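# Fill the carton's empty cell with a bottle

## Task

Find the row of the carton whose final cell has no bottle, take a bottle from the steel table, set it into that empty cell, and release it so it stays there.

## Robot and tools

Robot: two arms, left_arm and right_arm, each ending in a two-finger gripper. The names are labels only; they do not match the sides of any camera image. Disturbances can occur: a held part may get a brief tug, or a loose object may be shoved. Nothing may be pushed or dropped off the table, and the arms must not strike or press hard against each other.

Frame: one shared scene frame for both arms. Origin sits on the table surface midway between the arms; +z is up, +x reaches out across the table, and left_arm is mounted on the +y side. Positions are in metres; orientations are quaternions written w first (qw, qx, qy, qz). On each gripper, fingers extend along its own +z axis and close along its y axis. The reported position is the point between the finger pads, roughly 1 cm short of the tips. Reported hand positions can be slightly wrong, especially far from the base, and arms usually settle a centimetre or more from the commanded spot, typically low.

Row format (shared by tools): a single flat list of 16 numbers covering both arms, even if one stays still: left_arm x, y, z, qw, qx, qy, qz, opening, then right_arm x, y, z, qw, qx, qy, qz, opening. x, y, z and the quaternion are an absolute pose goal for that gripper in the scene frame, not an offset. Opening runs -1 (closed) to +1 (fully open, 0.094 m). Optionally 12 more numbers (0 to 1) can follow: joint stiffness multipliers, six for left_arm then six for right_arm, in Joint positions order (waist, shoulder, elbow, wrist pitch, wrist yaw, wrist roll); they persist until changed.

execute_actions(actions): actions is a list of actions; each action is a list of up to 15 rows, one row per 1/30 s step, and a short action repeats its final row to fill 15 steps. An empty list just reports state and images. Every step, the commanded pose is clamped to at most 70 mm and 16 degrees from the measured pose, so a far goal needs several actions; after an action the arm goes no further than its last clamped pose. An action is rejected for both arms if any target lies over 0.6 m from that gripper's current position along any of its own axes; if the first action fails this or any action is malformed, nothing runs. To hold an orientation, repeat the same quaternion every row rather than copying the drifting reported one.

move(target, speed, blocking): target is one 16-number row (absolute poses). Each gripper follows a straight line to its pose; both paths finish together, lasting 0.5 to 10 s (cut off at 10 s). speed is path top speed in m/s, 0.002 to 0.5, default 0.25; rotation is capped at twice that in rad/s. Opening is applied at the start. Paths ignore obstacles and the other arm; faster contact hits harder, and a target set deeper beyond contact pushes harder. blocking=false returns after 0.5 s while motion continues; then use wait or stop before sending rows or another move. The result adds a move: line with the ending (done, off_target, moving, held, fault) and active limits (paced = pose clipped; held = a check blocked steps, after which the arm may surge), plus each gripper's distance from its goal.

wait(seconds): 0 to 10; lets the scene run with current commands, returning early if a running move ends. stop(): brakes a running move; it needs stopping room, and fingers keep moving. zoom_image(camera, region): camera is one of cam_head_left, cam_head_right, cam_high, cam_low, cam_left_wrist, cam_right_wrist (all 504x504); region is [x0, y0, x1, y1] in pixels from the top-left, at most 504 by 504. finished_scene(scene): pass the current scene number to end it once the bottle is released and resting in the cell; this is final.

Results: the state line shows each gripper's position and quaternion. Hand target lines show where the controller is currently steering each gripper. grip_measured is finger opening on the command scale (the last Joint positions value is the opening in metres); readings may be off by about 1 mm per gripper. pose unreachable means the clearance check altered or blocked that arm's command. HELD in step readings marks steps where an arm's command was held back. FAULT lines report an arm stop. MOTOR HOT warns at 75 °C; at 90 °C that arm stops for 10 s, and at 100 °C it goes limp and falls.

Gripping: fingers go to the commanded opening except near the ends. To hold, command about 0.03 below grip_measured for a firm grip, less for a lighter one. Pads push roughly 50 to 62 N. Joint limits (rad): waist -2.618 to 3.054, shoulder 0 to 3.142, elbow 0 to 3.142, wrist pitch -1.571 to 1.571, wrist yaw -1.571 to 1.571, wrist roll -2.094 to 2.094.

Good practice: an idle arm should be sent its last reported full pose and opening every call. Approach slowly near contact, avoid long loaded holds, lower the bottle gently into the cell, open, then lift clear. Smooth, quick, low-effort motion is preferred.

Each tool is called by a JSON object that holds its "name" and its "arguments", one argument or row to a line.

## Session

{"name": "execute_actions", "arguments": {
  "actions": []
}}

Scene clock: 0.00 s.
left_arm: end_effector_position=(+0.5283, +0.0880, +0.2692) grip_measured=+1.000 end_effector_quat_wxyz=(+0.524, -0.108, +0.843, -0.059) | right_arm: end_effector_position=(+0.3584, -0.5783, +0.1548) grip_measured=+1.000 end_effector_quat_wxyz=(+0.102, +0.773, +0.543, +0.311)
Joint positions: left_arm=[-0.445  1.923  1.743 -0.313 -0.345 -0.419  0.094] | right_arm=[-0.784  1.735  1.424 -0.922 -0.588  1.205  0.094]
Joint velocities: left_arm=[-0.022  0.002 -0.012 -0.066  0.022 -0.037  0.   ] | right_arm=[-0.002  0.002 -0.007  0.007  0.081  0.11   0.   ]
Motor temperatures (°C, as the motors report them): left_arm=[23 23 22 24 22 25] | right_arm=[24 22 24 24 24 24]
Hand target (left_arm): +0.527, +0.089, +0.266; +0.518, -0.107, +0.847, -0.054
Hand target (right_arm): +0.359, -0.578, +0.159; +0.106, +0.771, +0.545, +0.313
Joint stiffness scale: left_arm=[1. 1. 1. 1. 1. 1.] | right_arm=[1. 1. 1. 1. 1. 1.]

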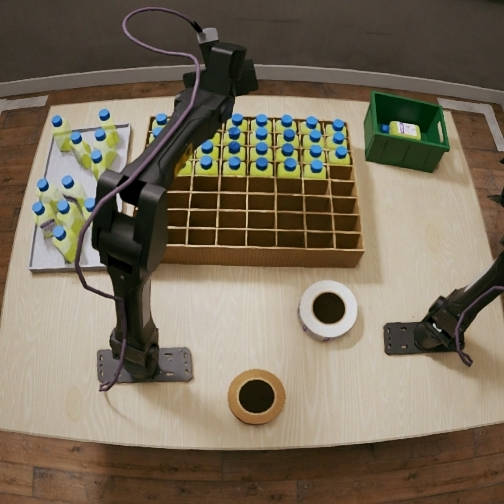

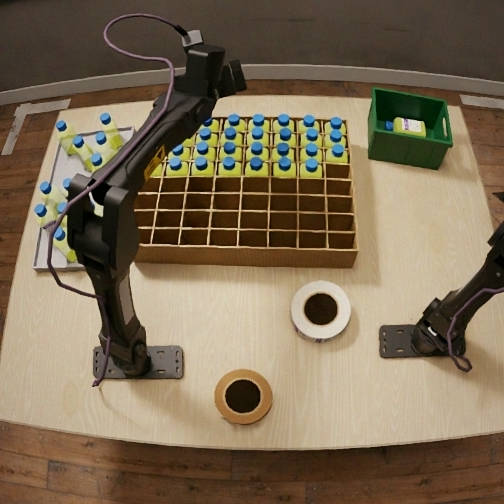

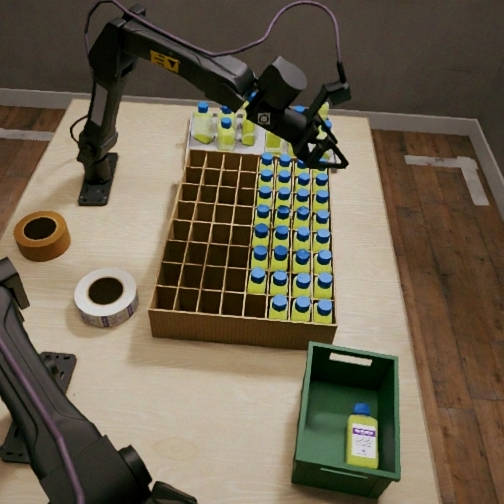

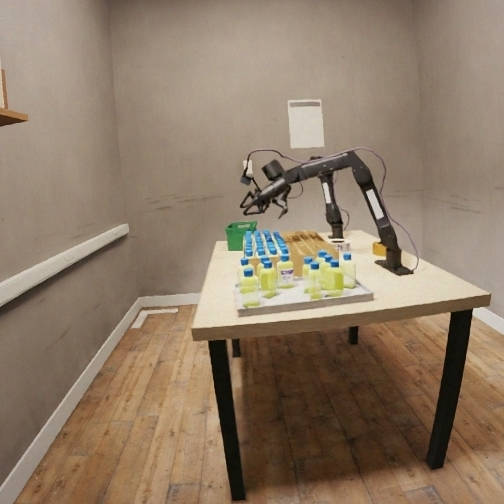

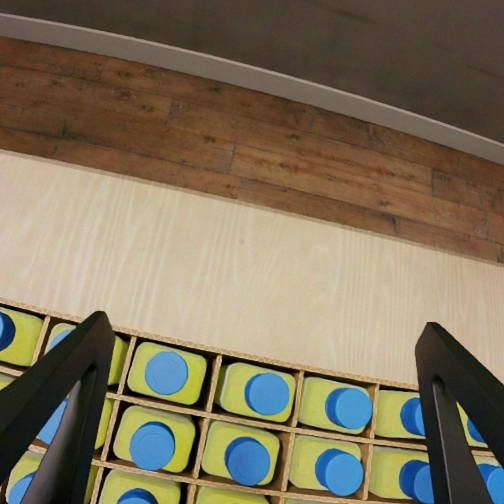

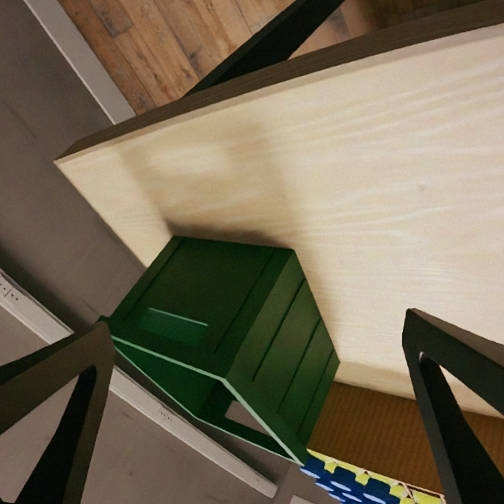

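{"name": "zoom_image", "arguments": {
  "camera": "cam_head_left",
  "region": [0, 80, 252, 300]
}}

{"name": "zoom_image", "arguments": {
  "camera": "cam_head_left",
  "region": [200, 80, 460, 300]
}}

{"name": "zoom_image", "arguments": {
  "camera": "cam_low",
  "region": [200, 200, 420, 330]
}}

Region (0, 80, 252, 300) of cam_head_left's 504x504 image, scaled by 2.000, with more detail than that image has; it fills the top 440 rows of this view, and the rest is white.

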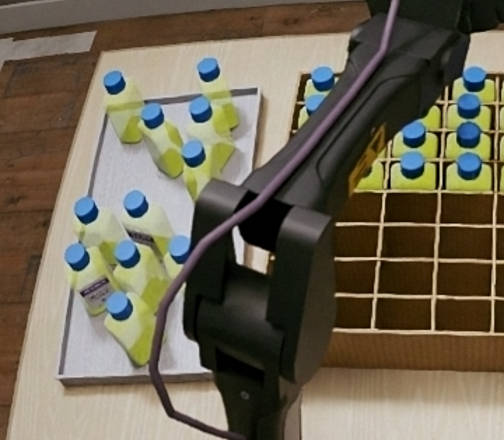

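Region (200, 80, 460, 300) of cam_head_left's 504x504 image, scaled by 1.938, with more detail than that image has; it fills the top 426 rows of this view, and the rest is white.

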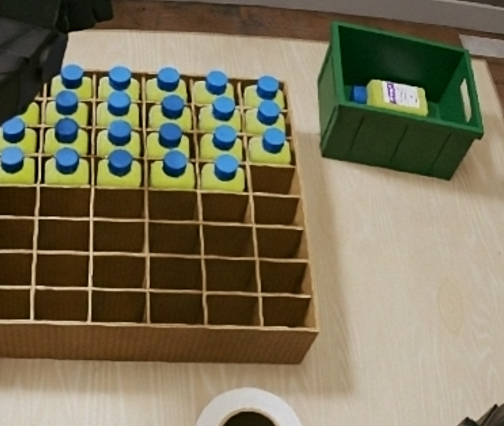

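Region (200, 200, 420, 330) of cam_low's 504x504 image, scaled by 2.291, with more detail than that image has; it fills the top 298 rows of this view, and the rest is white.

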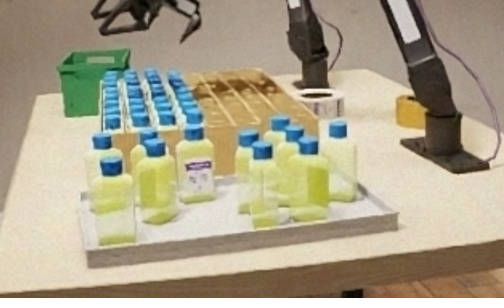

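{"name": "move", "arguments": {
  "target": [0.25, 0.45, 0.36, 0, 0, 1, 0, 1, 0.32, -0.15, 0.36, 0, 0, 1, 0, 1],
  "speed": 0.3
}}

Scene clock: 13.03 s.
left_arm: end_effector_position=(+0.2490, +0.4514, +0.3532) grip_measured=+1.000 end_effector_quat_wxyz=(+0.225, -0.013, +0.959, +0.169) | right_arm: end_effector_position=(+0.3164, -0.1469, +0.3583) grip_measured=+1.000 end_effector_quat_wxyz=(+0.212, +0.024, +0.955, +0.208)
Joint positions: left_arm=[ 0.578  1.64   2.195 -1.555 -0.003  0.625  0.094] | right_arm=[ 0.619  1.705  2.277 -1.547 -0.092  0.666  0.094]
Joint velocities: left_arm=[ 0.002  0.002 -0.007 -0.007 -0.066  0.051  0.   ] | right_arm=[ 0.002  0.002 -0.022  0.022 -0.007 -0.081  0.   ]
Motor temperatures (°C, as the motors report them): left_arm=[23 25 23 26 22 25] | right_arm=[24 24 25 25 24 24]
Hand target (left_arm): +0.244, +0.445, +0.354; +0.219, -0.005, +0.961, +0.170
Hand target (right_arm): +0.317, -0.146, +0.359; +0.214, +0.017, +0.956, +0.200
Off the commanded pose (left_arm): 0.007 m, 33 deg; orientation clipped at the last step of the last action.
Off the commanded pose (right_arm): 0.005 m, 35 deg; orientation clipped at the last step of the last action.
Joint stiffness scale: left_arm=[1. 1. 1. 1. 1. 1.] | right_arm=[1. 1. 1. 1. 1. 1.]
joint sent to its limit (left arm) — the command would take joint 4 (wrist pitch) past its lower limit, so that joint was sent only as far as its limit.
joint sent to its limit (right arm) — the command would take joint 4 (wrist pitch) past its lower limit, so that joint was sent only as far as its limit.
move: off_target (left_arm, right_arm); limits=paced

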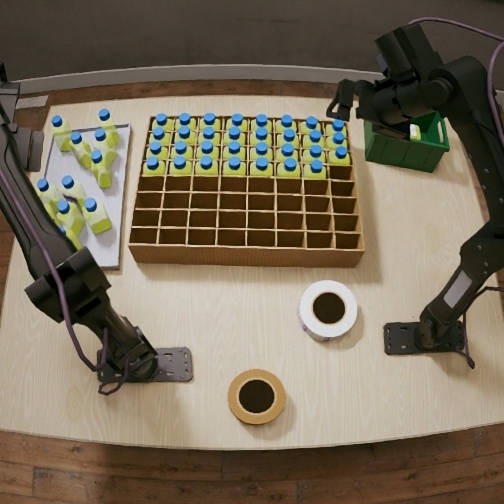

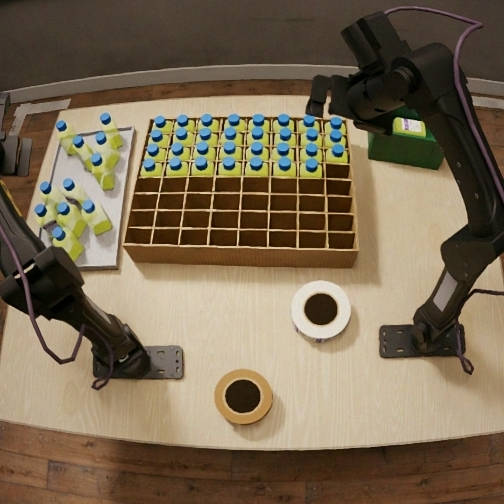

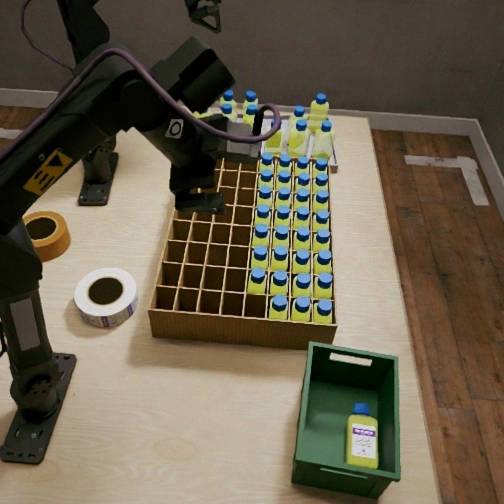

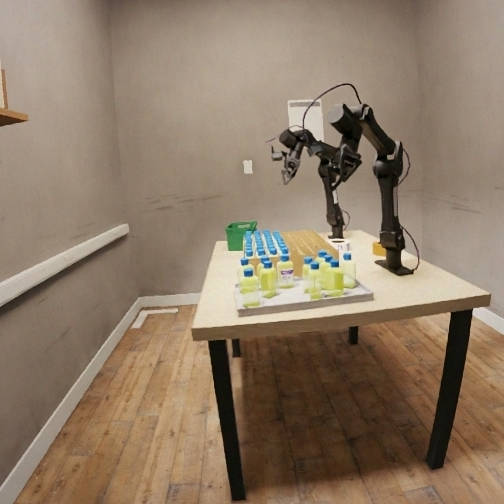

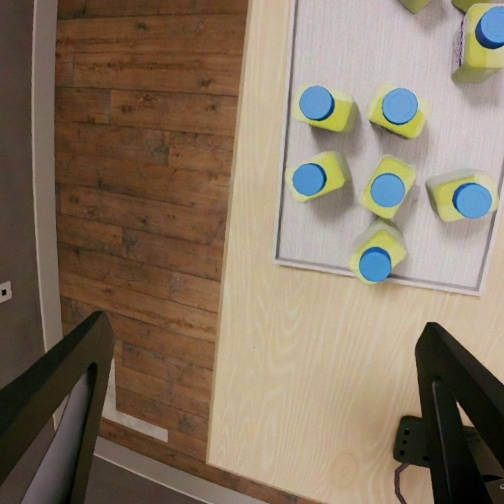

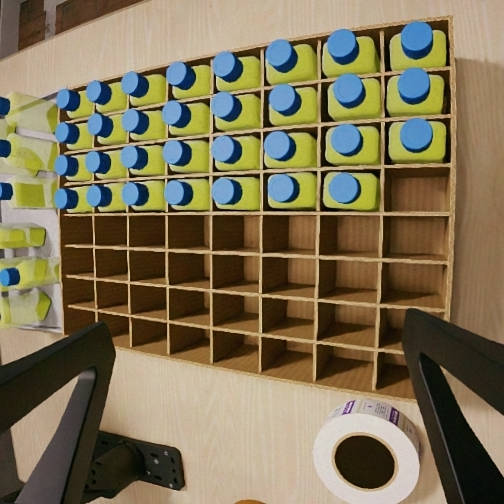

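{"name": "move", "arguments": {
  "target": [0.257, 0.343, 0.215, 0.3721, -0.2157, 0.8984, 0.0893, 0.3, 0.078, -0.12, 0.28, 0.2730, -0.6476, 0.6590, 0.2682, 1],
  "speed": 0.3
}}

Scene clock: 39.40 s.
left_arm: end_effector_position=(+0.2644, +0.3488, +0.2161) grip_measured=+0.302 end_effector_quat_wxyz=(+0.373, -0.218, +0.898, +0.083) | right_arm: end_effector_position=(+0.0821, -0.1172, +0.2778) grip_measured=+1.000 end_effector_quat_wxyz=(-0.260, +0.641, -0.671, -0.267)
Joint positions: left_arm=[ 0.216  1.055  0.991 -0.731 -0.118 -0.138  0.061] | right_arm=[ 1.14   0.978  1.244 -1.126 -0.308 -0.302  0.094]
Joint velocities: left_arm=[-0.022  0.002  0.007  0.037  0.022 -0.022  0.   ] | right_arm=[ 0.002 -0.007  0.002  0.095  0.022 -0.022  0.   ]
Motor temperatures (°C, as the motors report them): left_arm=[23 25 23 26 22 25] | right_arm=[24 24 26 26 24 24]
Hand target (left_arm): +0.261, +0.346, +0.215; +0.374, -0.218, +0.897, +0.085
Hand target (right_arm): +0.078, -0.119, +0.281; -0.269, +0.646, -0.660, -0.274
Off the commanded pose (left_arm): 0.009 m, 1 deg.
Off the commanded pose (right_arm): 0.005 m, 2 deg.
Joint stiffness scale: left_arm=[1. 1. 1. 1. 1. 1.] | right_arm=[1. 1. 1. 1. 1. 1.]
move: done

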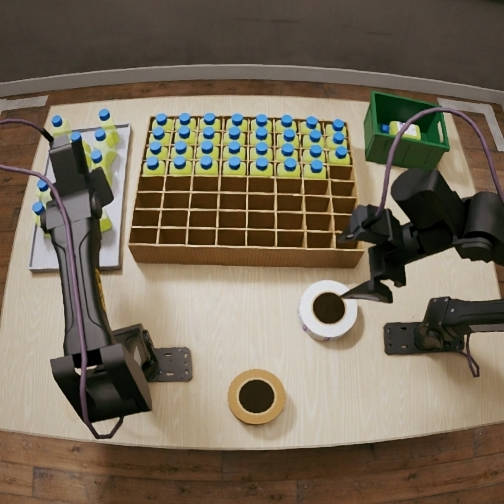

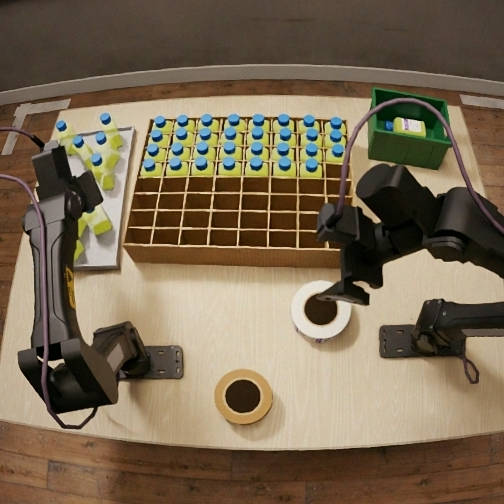

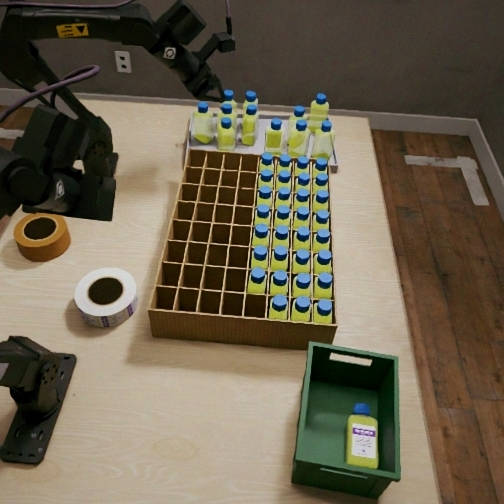

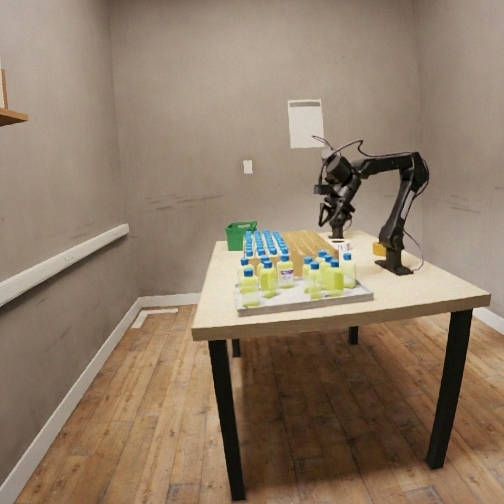

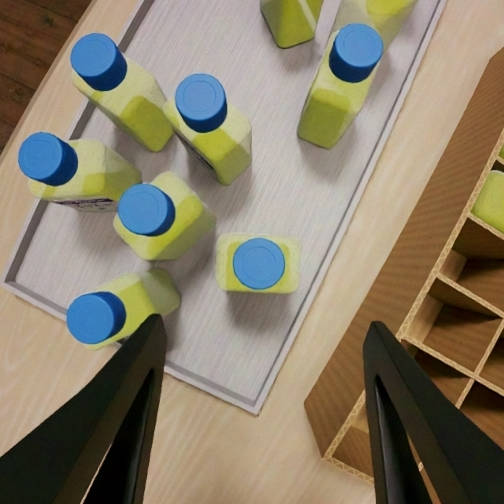

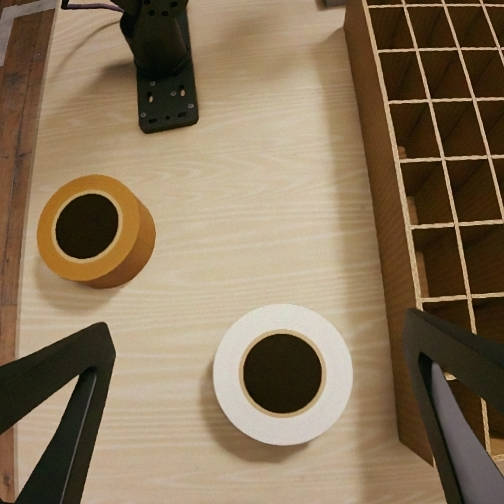

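{"name": "move", "arguments": {
  "target": [0.2615, 0.348, 0.17, 0.3721, -0.2157, 0.8984, 0.0893, 0.3, 0.078, -0.12, 0.28, 0.2730, -0.6476, 0.6590, 0.2682, 1],
  "speed": 0.2
}}

Scene clock: 46.13 s.
left_arm: end_effector_position=(+0.2659, +0.3498, +0.1675) grip_measured=+0.302 end_effector_quat_wxyz=(+0.367, -0.220, +0.900, +0.084) | right_arm: end_effector_position=(+0.0805, -0.1167, +0.2778) grip_measured=+1.000 end_effector_quat_wxyz=(-0.260, +0.645, -0.667, -0.267)
Joint positions: left_arm=[ 0.216  1.055  0.806 -0.558 -0.122 -0.14   0.061] | right_arm=[ 1.148  0.978  1.244 -1.125 -0.304 -0.304  0.094]
Joint velocities: left_arm=[ 0.032  0.022  0.002  0.022 -0.037  0.007 -0.   ] | right_arm=[ 0.002  0.007 -0.007  0.066  0.037 -0.022  0.   ]
Motor temperatures (°C, as the motors report them): left_arm=[23 25 23 27 22 25] | right_arm=[24 23 25 27 24 24]
Hand target (left_arm): +0.263, +0.348, +0.170; +0.372, -0.216, +0.898, +0.089
Hand target (right_arm): +0.078, -0.120, +0.280; -0.272, +0.648, -0.659, -0.268
Off the commanded pose (left_arm): 0.005 m, 1 deg.
Off the commanded pose (right_arm): 0.005 m, 2 deg.
Joint stiffness scale: left_arm=[1. 1. 1. 1. 1. 1.] | right_arm=[1. 1. 1. 1. 1. 1.]
move: done

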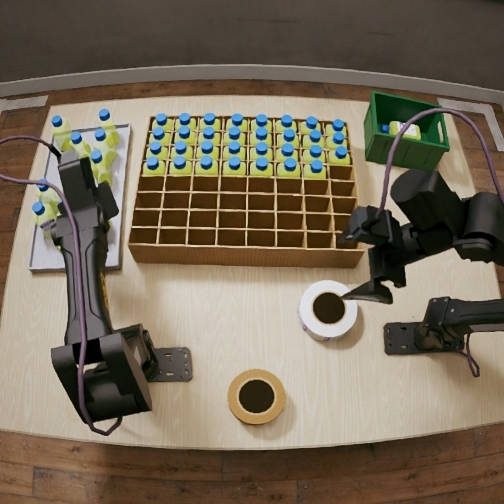

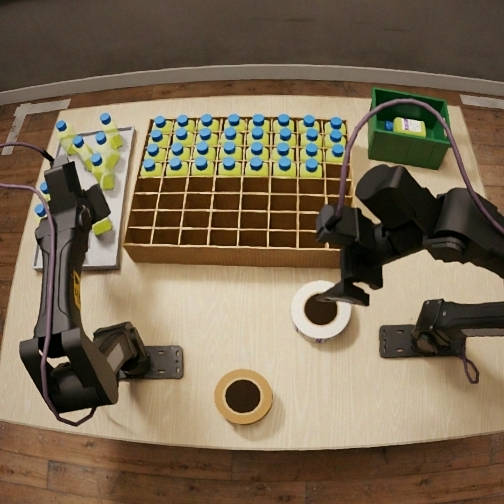

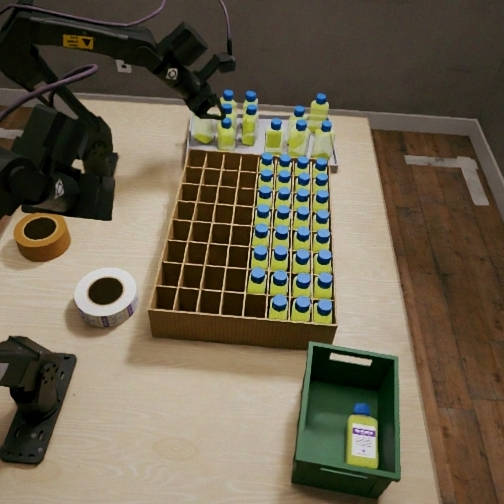

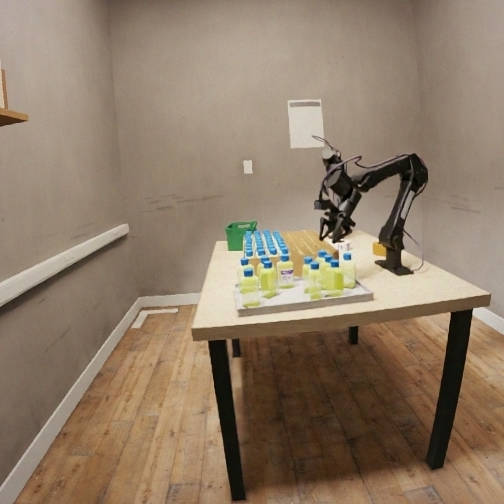

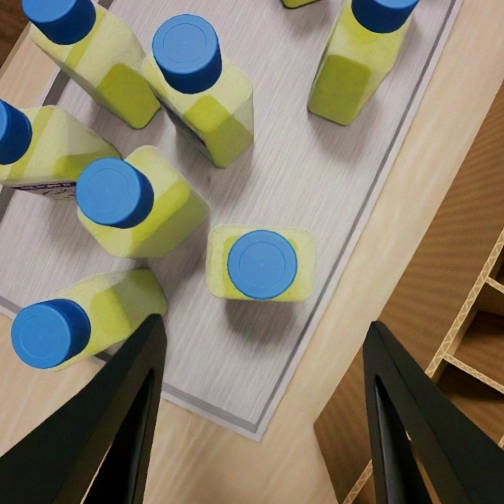

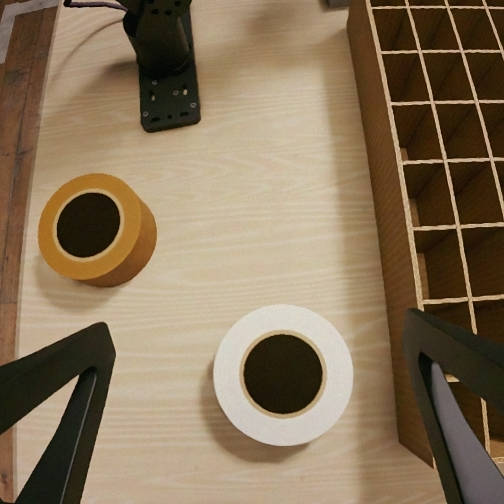

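{"name": "move", "arguments": {
  "target": [0.286, 0.360, 0.111, 0.3721, -0.2157, 0.8984, 0.0893, 0.3, 0.078, -0.12, 0.28, 0.2730, -0.6476, 0.6590, 0.2682, 1],
  "speed": 0.12
}}

Scene clock: 48.93 s.
left_arm: end_effector_position=(+0.2922, +0.3577, +0.1197) grip_measured=+0.302 end_effector_quat_wxyz=(+0.383, -0.212, +0.894, +0.088) | right_arm: end_effector_position=(+0.0805, -0.1167, +0.2778) grip_measured=+1.000 end_effector_quat_wxyz=(-0.260, +0.645, -0.667, -0.267)
Joint positions: left_arm=[ 0.216  1.186  0.658 -0.241 -0.122 -0.124  0.061] | right_arm=[ 1.148  0.978  1.244 -1.125 -0.304 -0.305  0.094]
Joint velocities: left_arm=[-0.002 -0.002 -0.002  0.022 -0.037  0.11   0.001] | right_arm=[-0.012 -0.012 -0.012  0.007 -0.022 -0.022  0.   ]
Motor temperatures (°C, as the motors report them): left_arm=[23 25 23 27 22 25] | right_arm=[24 23 25 27 24 24]
Hand target (left_arm): +0.288, +0.361, +0.112; +0.372, -0.216, +0.898, +0.089
Hand target (right_arm): +0.078, -0.120, +0.280; -0.272, +0.648, -0.659, -0.268
Off the commanded pose (left_arm): 0.011 m, 1 deg.
Off the commanded pose (right_arm): 0.005 m, 2 deg.
Joint stiffness scale: left_arm=[1. 1. 1. 1. 1. 1.] | right_arm=[1. 1. 1. 1. 1. 1.]
move: off_target (left_arm)

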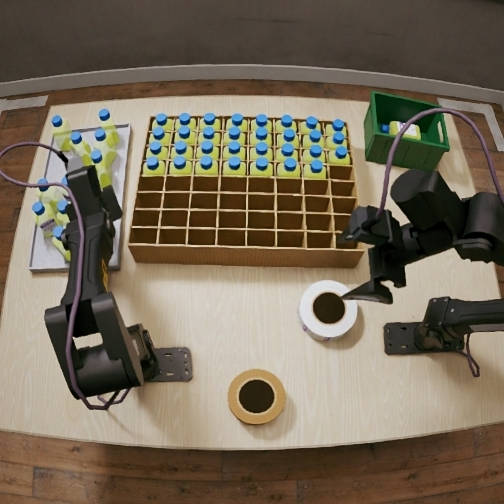

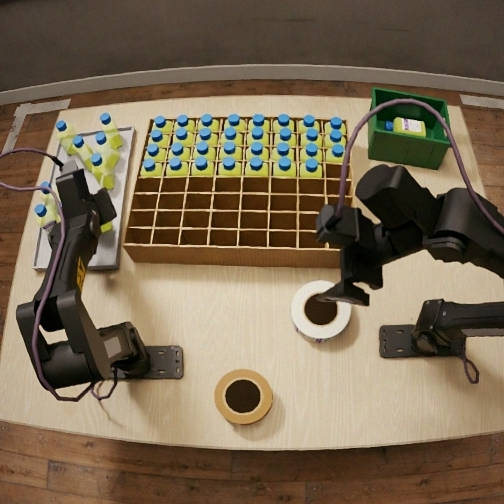

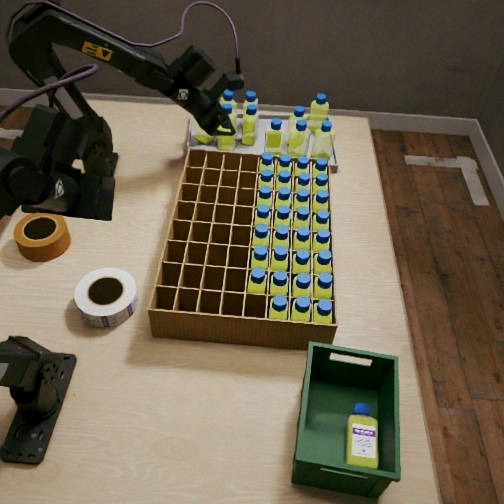

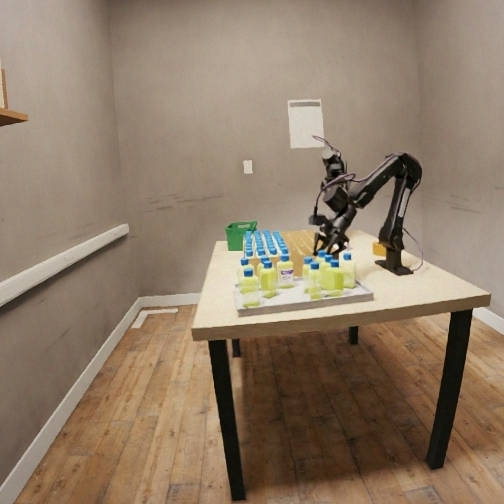

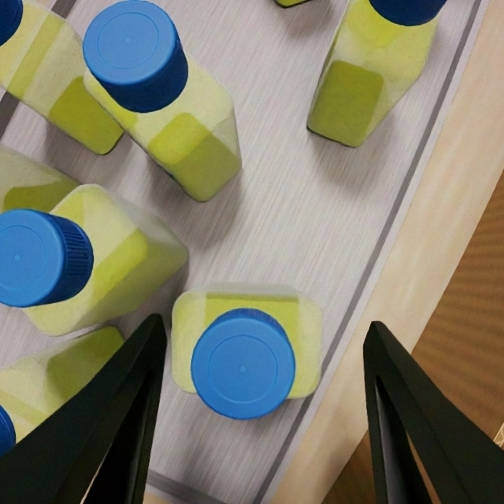

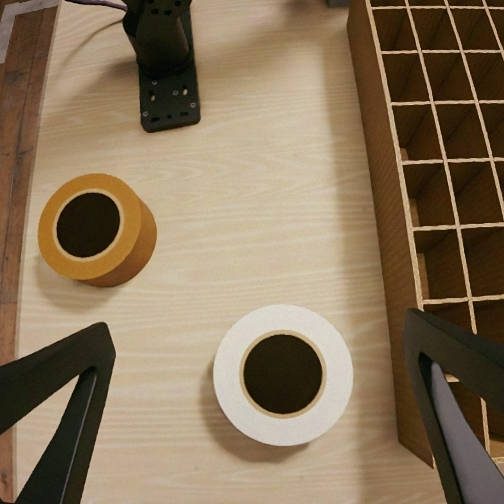

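{"name": "move", "arguments": {
  "target": [0.283, 0.367, 0.095, 0.3721, -0.2157, 0.8984, 0.0893, 0.3, 0.078, -0.12, 0.28, 0.2730, -0.6476, 0.6590, 0.2682, 1],
  "speed": 0.1
}}

Scene clock: 51.30 s.
left_arm: end_effector_position=(+0.2882, +0.3661, +0.1044) grip_measured=+0.302 end_effector_quat_wxyz=(+0.384, -0.214, +0.893, +0.091) | right_arm: end_effector_position=(+0.0805, -0.1167, +0.2778) grip_measured=+1.000 end_effector_quat_wxyz=(-0.260, +0.645, -0.667, -0.267)
Joint positions: left_arm=[ 0.254  1.204  0.602 -0.161 -0.102 -0.099  0.061] | right_arm=[ 1.148  0.978  1.244 -1.125 -0.304 -0.305  0.094]
Joint velocities: left_arm=[-0.007 -0.007 -0.007  0.051 -0.022  0.037 -0.   ] | right_arm=[ 0.002 -0.002 -0.007 -0.007 -0.037 -0.022  0.   ]
Motor temperatures (°C, as the motors report them): left_arm=[23 25 23 27 22 25] | right_arm=[24 23 25 28 24 24]
Hand target (left_arm): +0.283, +0.367, +0.095; +0.372, -0.216, +0.898, +0.090
Hand target (right_arm): +0.078, -0.120, +0.280; -0.272, +0.648, -0.659, -0.268
Off the commanded pose (left_arm): 0.011 m, 2 deg.
Off the commanded pose (right_arm): 0.005 m, 2 deg.
Joint stiffness scale: left_arm=[1. 1. 1. 1. 1. 1.] | right_arm=[1. 1. 1. 1. 1. 1.]
move: off_target (left_arm)

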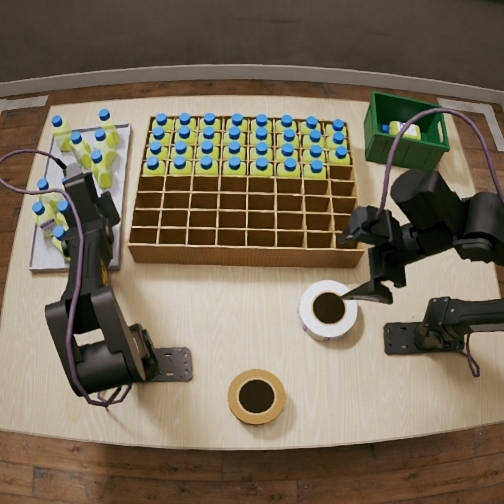

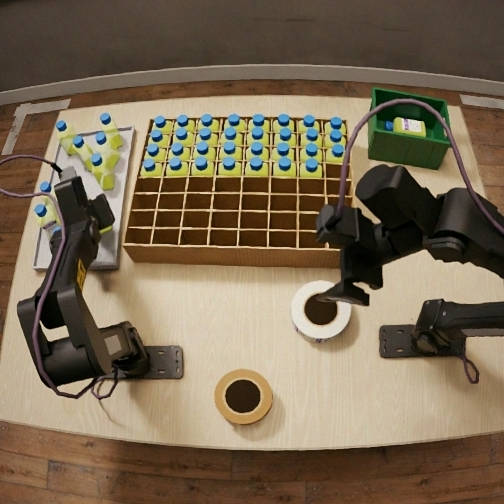

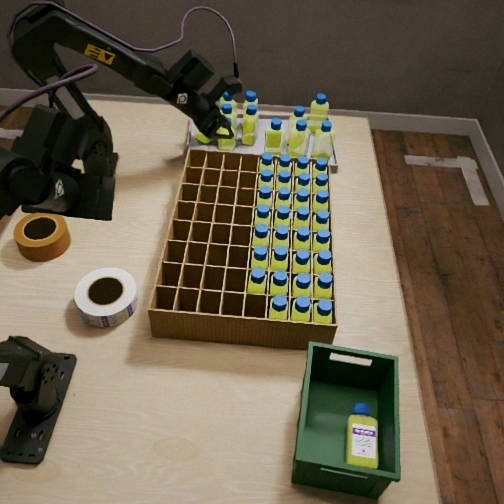

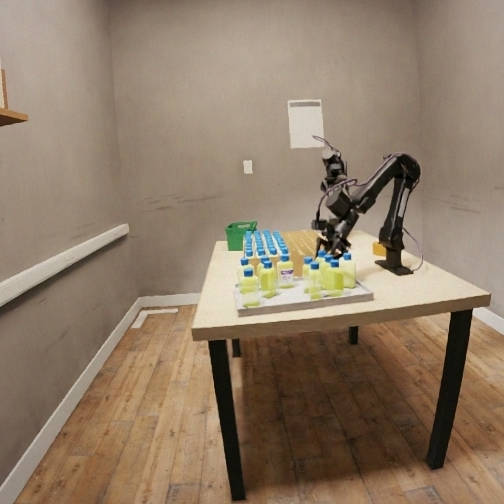

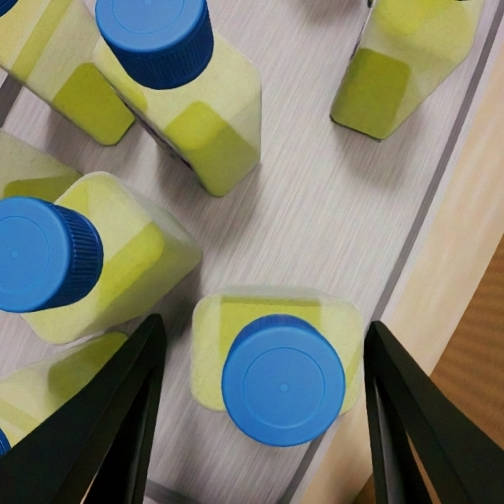

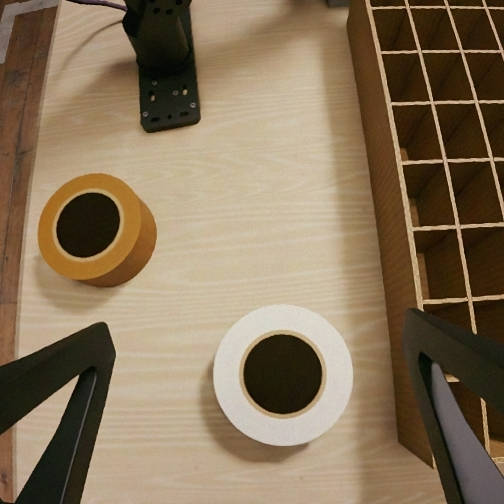

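{"name": "execute_actions", "arguments": {
  "actions": [
    [[0.283, 0.367, 0.095, 0.3721, -0.2157, 0.8984, 0.0893, -0.45, 0.078, -0.12, 0.28, 0.2730, -0.6476, 0.6590, 0.2682, 1]],
    [[0.283, 0.367, 0.095, 0.3721, -0.2157, 0.8984, 0.0893, -0.45, 0.078, -0.12, 0.28, 0.2730, -0.6476, 0.6590, 0.2682, 1]]
  ]
}}

Scene clock: 52.97 s.
left_arm: end_effector_position=(+0.2889, +0.3657, +0.1048) grip_measured=+0.020 end_effector_quat_wxyz=(+0.386, -0.213, +0.893, +0.090) | right_arm: end_effector_position=(+0.0806, -0.1167, +0.2778) grip_measured=+1.000 end_effector_quat_wxyz=(-0.260, +0.645, -0.667, -0.267)
Joint positions: left_arm=[ 0.254  1.204  0.602 -0.159 -0.098 -0.098  0.048] | right_arm=[ 1.148  0.978  1.244 -1.124 -0.304 -0.305  0.094]
Joint velocities: left_arm=[ 0.002  0.002 -0.022 -0.037 -0.022 -0.081 -0.001] | right_arm=[ 0.007 -0.012 -0.007 -0.066 -0.022 -0.051  0.   ]
Motor temperatures (°C, as the motors report them): left_arm=[23 25 23 28 22 25] | right_arm=[24 23 25 28 24 24]
Hand target (left_arm): +0.283, +0.367, +0.095; +0.372, -0.216, +0.898, +0.089
Hand target (right_arm): +0.078, -0.120, +0.280; -0.273, +0.648, -0.659, -0.268
Off the commanded pose (left_arm): 0.011 m, 2 deg.
Off the commanded pose (right_arm): 0.005 m, 2 deg.
Joint stiffness scale: left_arm=[1. 1. 1. 1. 1. 1.] | right_arm=[1. 1. 1. 1. 1. 1.]
Step readings (end_effector_position; steps 1 to 15: 1st action; 16 to 30: 2nd action):
0: left_arm (+0.2885, +0.3661, +0.1047) | right_arm (+0.0805, -0.1167, +0.2778)
1: left_arm (+0.2887, +0.3659, +0.1047) | right_arm (+0.0806, -0.1167, +0.2778)
2: left_arm (+0.2887, +0.3658, +0.1047) | right_arm (+0.0806, -0.1167, +0.2778)
4: left_arm (+0.2889, +0.3657, +0.1048) | right_arm (+0.0806, -0.1167, +0.2778)
8: left_arm (+0.2889, +0.3657, +0.1048) | right_arm (+0.0806, -0.1167, +0.2778)
15: left_arm (+0.2889, +0.3657, +0.1048) | right_arm (+0.0806, -0.1167, +0.2778)
16: left_arm (+0.2889, +0.3657, +0.1048) | right_arm (+0.0806, -0.1167, +0.2778)
17: left_arm (+0.2889, +0.3657, +0.1048) | right_arm (+0.0806, -0.1167, +0.2778)
19: left_arm (+0.2889, +0.3657, +0.1048) | right_arm (+0.0806, -0.1167, +0.2778)
23: left_arm (+0.2889, +0.3657, +0.1048) | right_arm (+0.0806, -0.1167, +0.2778)
30: end_effector_position above

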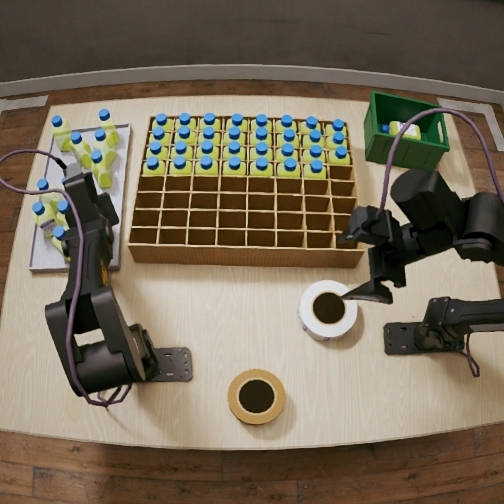

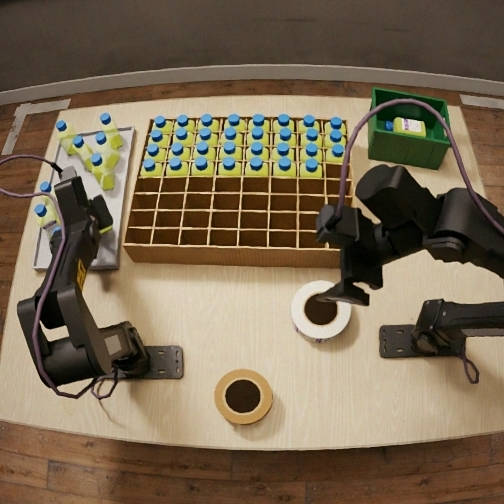

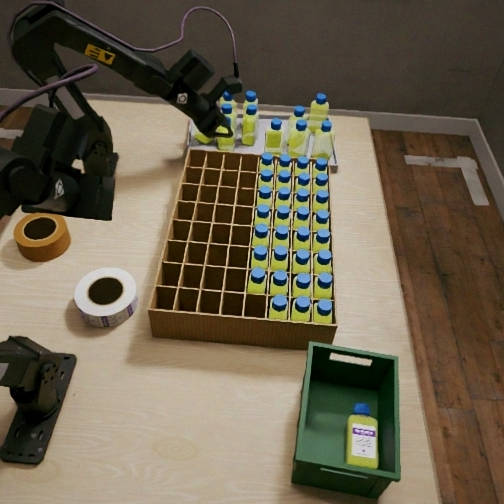

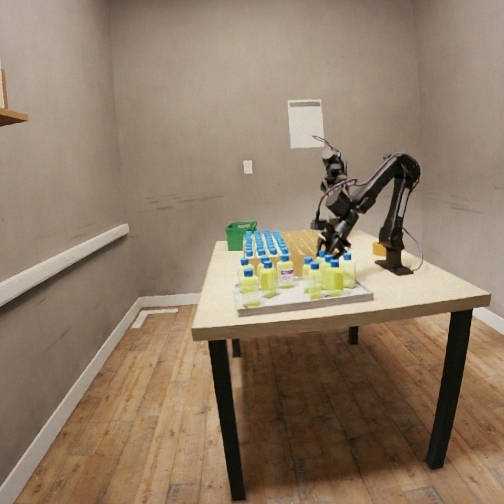

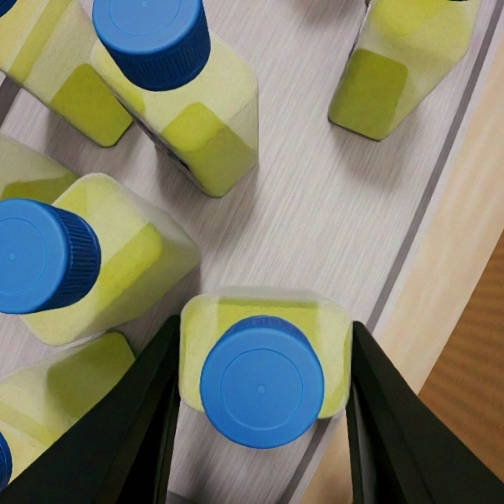

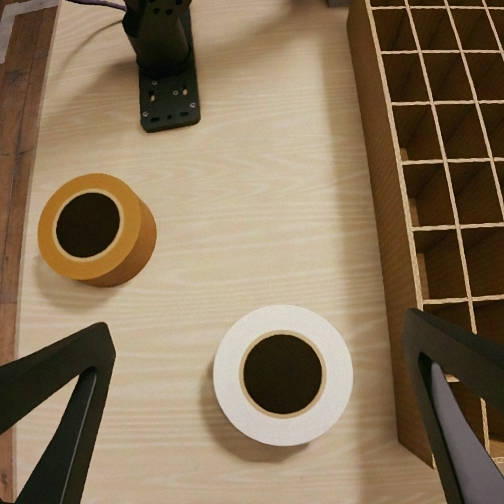

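{"name": "execute_actions", "arguments": {
  "actions": [
    [[0.283, 0.367, 0.095, 0.3721, -0.2157, 0.8984, 0.0893, 0.25, 0.078, -0.12, 0.28, 0.2730, -0.6476, 0.6590, 0.2682, 1]],
    [[0.283, 0.367, 0.085, 0.3721, -0.2157, 0.8984, 0.0893, 0.25, 0.078, -0.12, 0.28, 0.2730, -0.6476, 0.6590, 0.2682, 1]],
    [[0.283, 0.367, 0.075, 0.3721, -0.2157, 0.8984, 0.0893, 0.25, 0.078, -0.12, 0.28, 0.2730, -0.6476, 0.6590, 0.2682, 1]],
    [[0.283, 0.367, 0.075, 0.3721, -0.2157, 0.8984, 0.0893, 0.25, 0.078, -0.12, 0.28, 0.2730, -0.6476, 0.6590, 0.2682, 1]],
    [[0.283, 0.367, 0.075, 0.3721, -0.2157, 0.8984, 0.0893, -0.03, 0.078, -0.12, 0.28, 0.2730, -0.6476, 0.6590, 0.2682, 1]],
    [[0.283, 0.367, 0.075, 0.3721, -0.2157, 0.8984, 0.0893, -0.03, 0.078, -0.12, 0.28, 0.2730, -0.6476, 0.6590, 0.2682, 1]]
  ]
}}

Scene clock: 57.00 s.
left_arm: end_effector_position=(+0.2893, +0.3654, +0.0846) grip_measured=+0.033 end_effector_quat_wxyz=(+0.385, -0.212, +0.894, +0.089) | right_arm: end_effector_position=(+0.0806, -0.1167, +0.2778) grip_measured=+1.000 end_effector_quat_wxyz=(-0.260, +0.645, -0.667, -0.267)
Joint positions: left_arm=[ 0.254  1.248  0.541 -0.055 -0.096 -0.097  0.049] | right_arm=[ 1.148  0.978  1.244 -1.124 -0.304 -0.305  0.094]
Joint velocities: left_arm=[-0.017  0.007 -0.012  0.022  0.066  0.037  0.001] | right_arm=[-0.012 -0.007 -0.027  0.007 -0.051  0.066  0.   ]
Motor temperatures (°C, as the motors report them): left_arm=[23 24 23 28 22 25] | right_arm=[24 23 25 28 24 24]
Hand target (left_arm): +0.283, +0.367, +0.075; +0.372, -0.216, +0.898, +0.089
Hand target (right_arm): +0.078, -0.120, +0.280; -0.273, +0.648, -0.659, -0.268
Off the commanded pose (left_arm): 0.012 m, 2 deg.
Off the commanded pose (right_arm): 0.005 m, 2 deg.
Joint stiffness scale: left_arm=[1. 1. 1. 1. 1. 1.] | right_arm=[1. 1. 1. 1. 1. 1.]
Step readings (end_effector_position; steps 1 to 15: 1st action; 16 to 30: 2nd action; 31 to 45: 3rd action; 46 to 60: 4th action; 61 to 75: 5th action; 76 to 90: 6th action):
0: left_arm (+0.2889, +0.3657, +0.1048) | right_arm (+0.0806, -0.1167, +0.2778)
1: left_arm (+0.2889, +0.3657, +0.1048) | right_arm (+0.0806, -0.1167, +0.2778)
2: left_arm (+0.2890, +0.3656, +0.1049) | right_arm (+0.0806, -0.1167, +0.2778)
4: left_arm (+0.2890, +0.3656, +0.1049) | right_arm (+0.0806, -0.1167, +0.2778)
8: left_arm (+0.2890, +0.3656, +0.1049) | right_arm (+0.0806, -0.1167, +0.2778)
15: left_arm (+0.2890, +0.3656, +0.1049) | right_arm (+0.0806, -0.1167, +0.2778)
16: left_arm (+0.2894, +0.3658, +0.1044) | right_arm (+0.0806, -0.1167, +0.2778)
17: left_arm (+0.2896, +0.3658, +0.1030) | right_arm (+0.0806, -0.1167, +0.2778)
19: left_arm (+0.2882, +0.3654, +0.0977) | right_arm (+0.0806, -0.1167, +0.2778)
23: left_arm (+0.2864, +0.3648, +0.0918) | right_arm (+0.0806, -0.1167, +0.2778)
30: left_arm (+0.2883, +0.3654, +0.0937) | right_arm (+0.0806, -0.1167, +0.2778)
31: left_arm (+0.2888, +0.3656, +0.0934) | right_arm (+0.0806, -0.1167, +0.2778)
32: left_arm (+0.2893, +0.3657, +0.0922) | right_arm (+0.0806, -0.1167, +0.2778)
34: left_arm (+0.2882, +0.3654, +0.0872) | right_arm (+0.0806, -0.1167, +0.2778)
38: left_arm (+0.2867, +0.3649, +0.0819) | right_arm (+0.0806, -0.1167, +0.2778)
45: left_arm (+0.2886, +0.3655, +0.0840) | right_arm (+0.0806, -0.1167, +0.2778)
46: left_arm (+0.2888, +0.3656, +0.0842) | right_arm (+0.0806, -0.1167, +0.2778)
47: left_arm (+0.2888, +0.3656, +0.0843) | right_arm (+0.0806, -0.1167, +0.2778)
49: left_arm (+0.2889, +0.3656, +0.0844) | right_arm (+0.0806, -0.1167, +0.2778)
53: left_arm (+0.2890, +0.3656, +0.0845) | right_arm (+0.0806, -0.1167, +0.2778)
60: left_arm (+0.2890, +0.3656, +0.0845) | right_arm (+0.0806, -0.1167, +0.2778)
61: left_arm (+0.2892, +0.3653, +0.0845) | right_arm (+0.0806, -0.1167, +0.2778)
62: left_arm (+0.2893, +0.3654, +0.0846) | right_arm (+0.0806, -0.1167, +0.2778)
64: left_arm (+0.2893, +0.3654, +0.0846) | right_arm (+0.0806, -0.1167, +0.2778)
68: left_arm (+0.2893, +0.3654, +0.0846) | right_arm (+0.0806, -0.1167, +0.2778)
75: left_arm (+0.2893, +0.3654, +0.0846) | right_arm (+0.0806, -0.1167, +0.2778)
76: left_arm (+0.2893, +0.3654, +0.0846) | right_arm (+0.0806, -0.1167, +0.2778)
77: left_arm (+0.2893, +0.3654, +0.0846) | right_arm (+0.0806, -0.1167, +0.2778)
79: left_arm (+0.2893, +0.3654, +0.0846) | right_arm (+0.0806, -0.1167, +0.2778)
83: left_arm (+0.2893, +0.3654, +0.0846) | right_arm (+0.0806, -0.1167, +0.2778)
90: end_effector_position above

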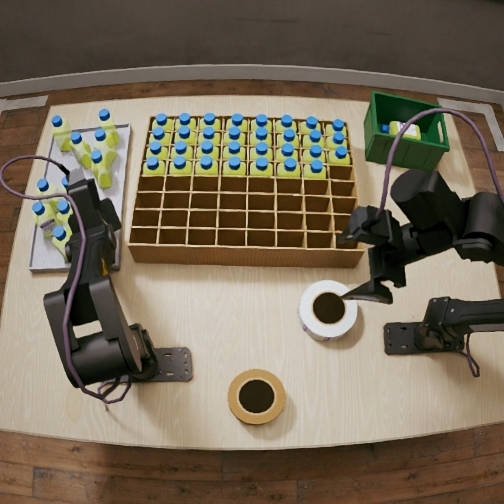

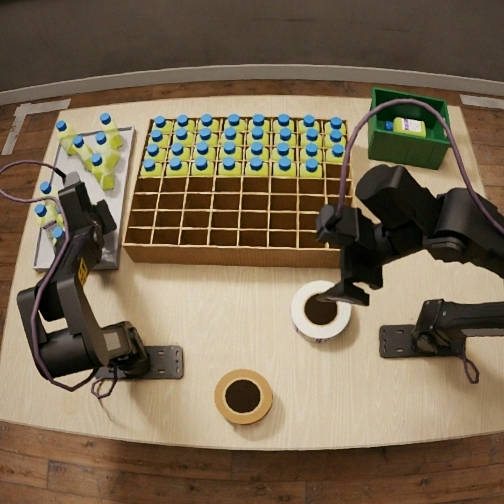

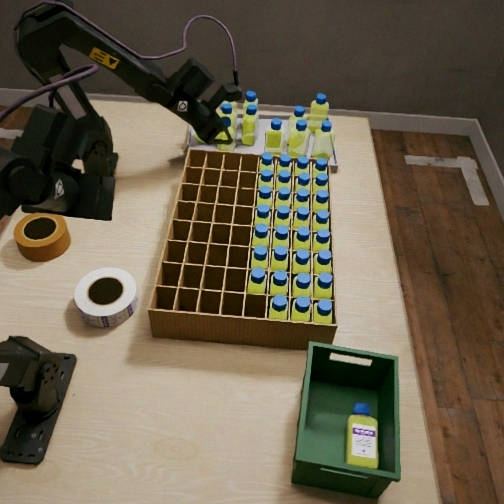

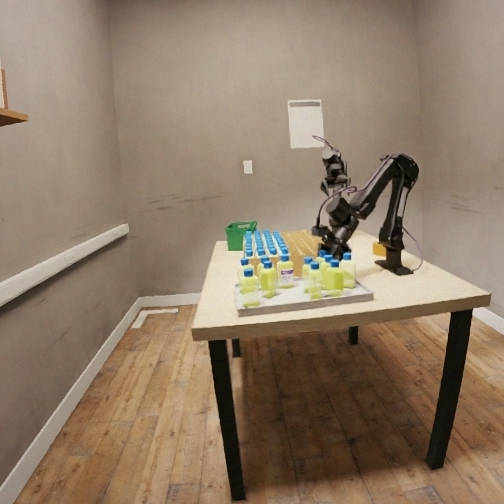

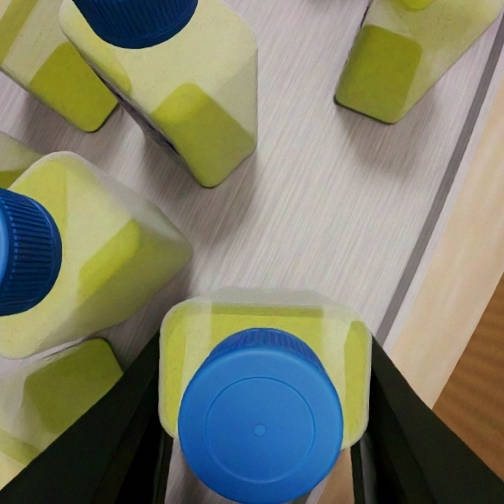

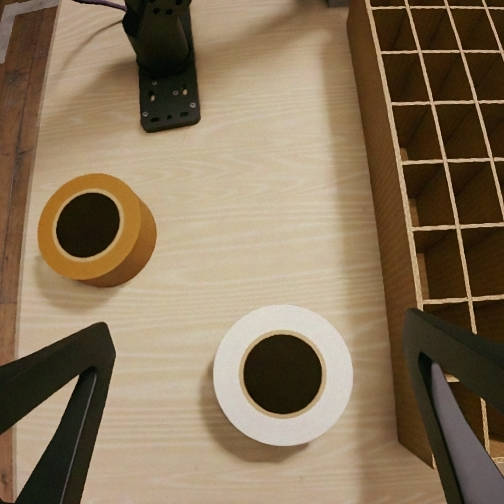

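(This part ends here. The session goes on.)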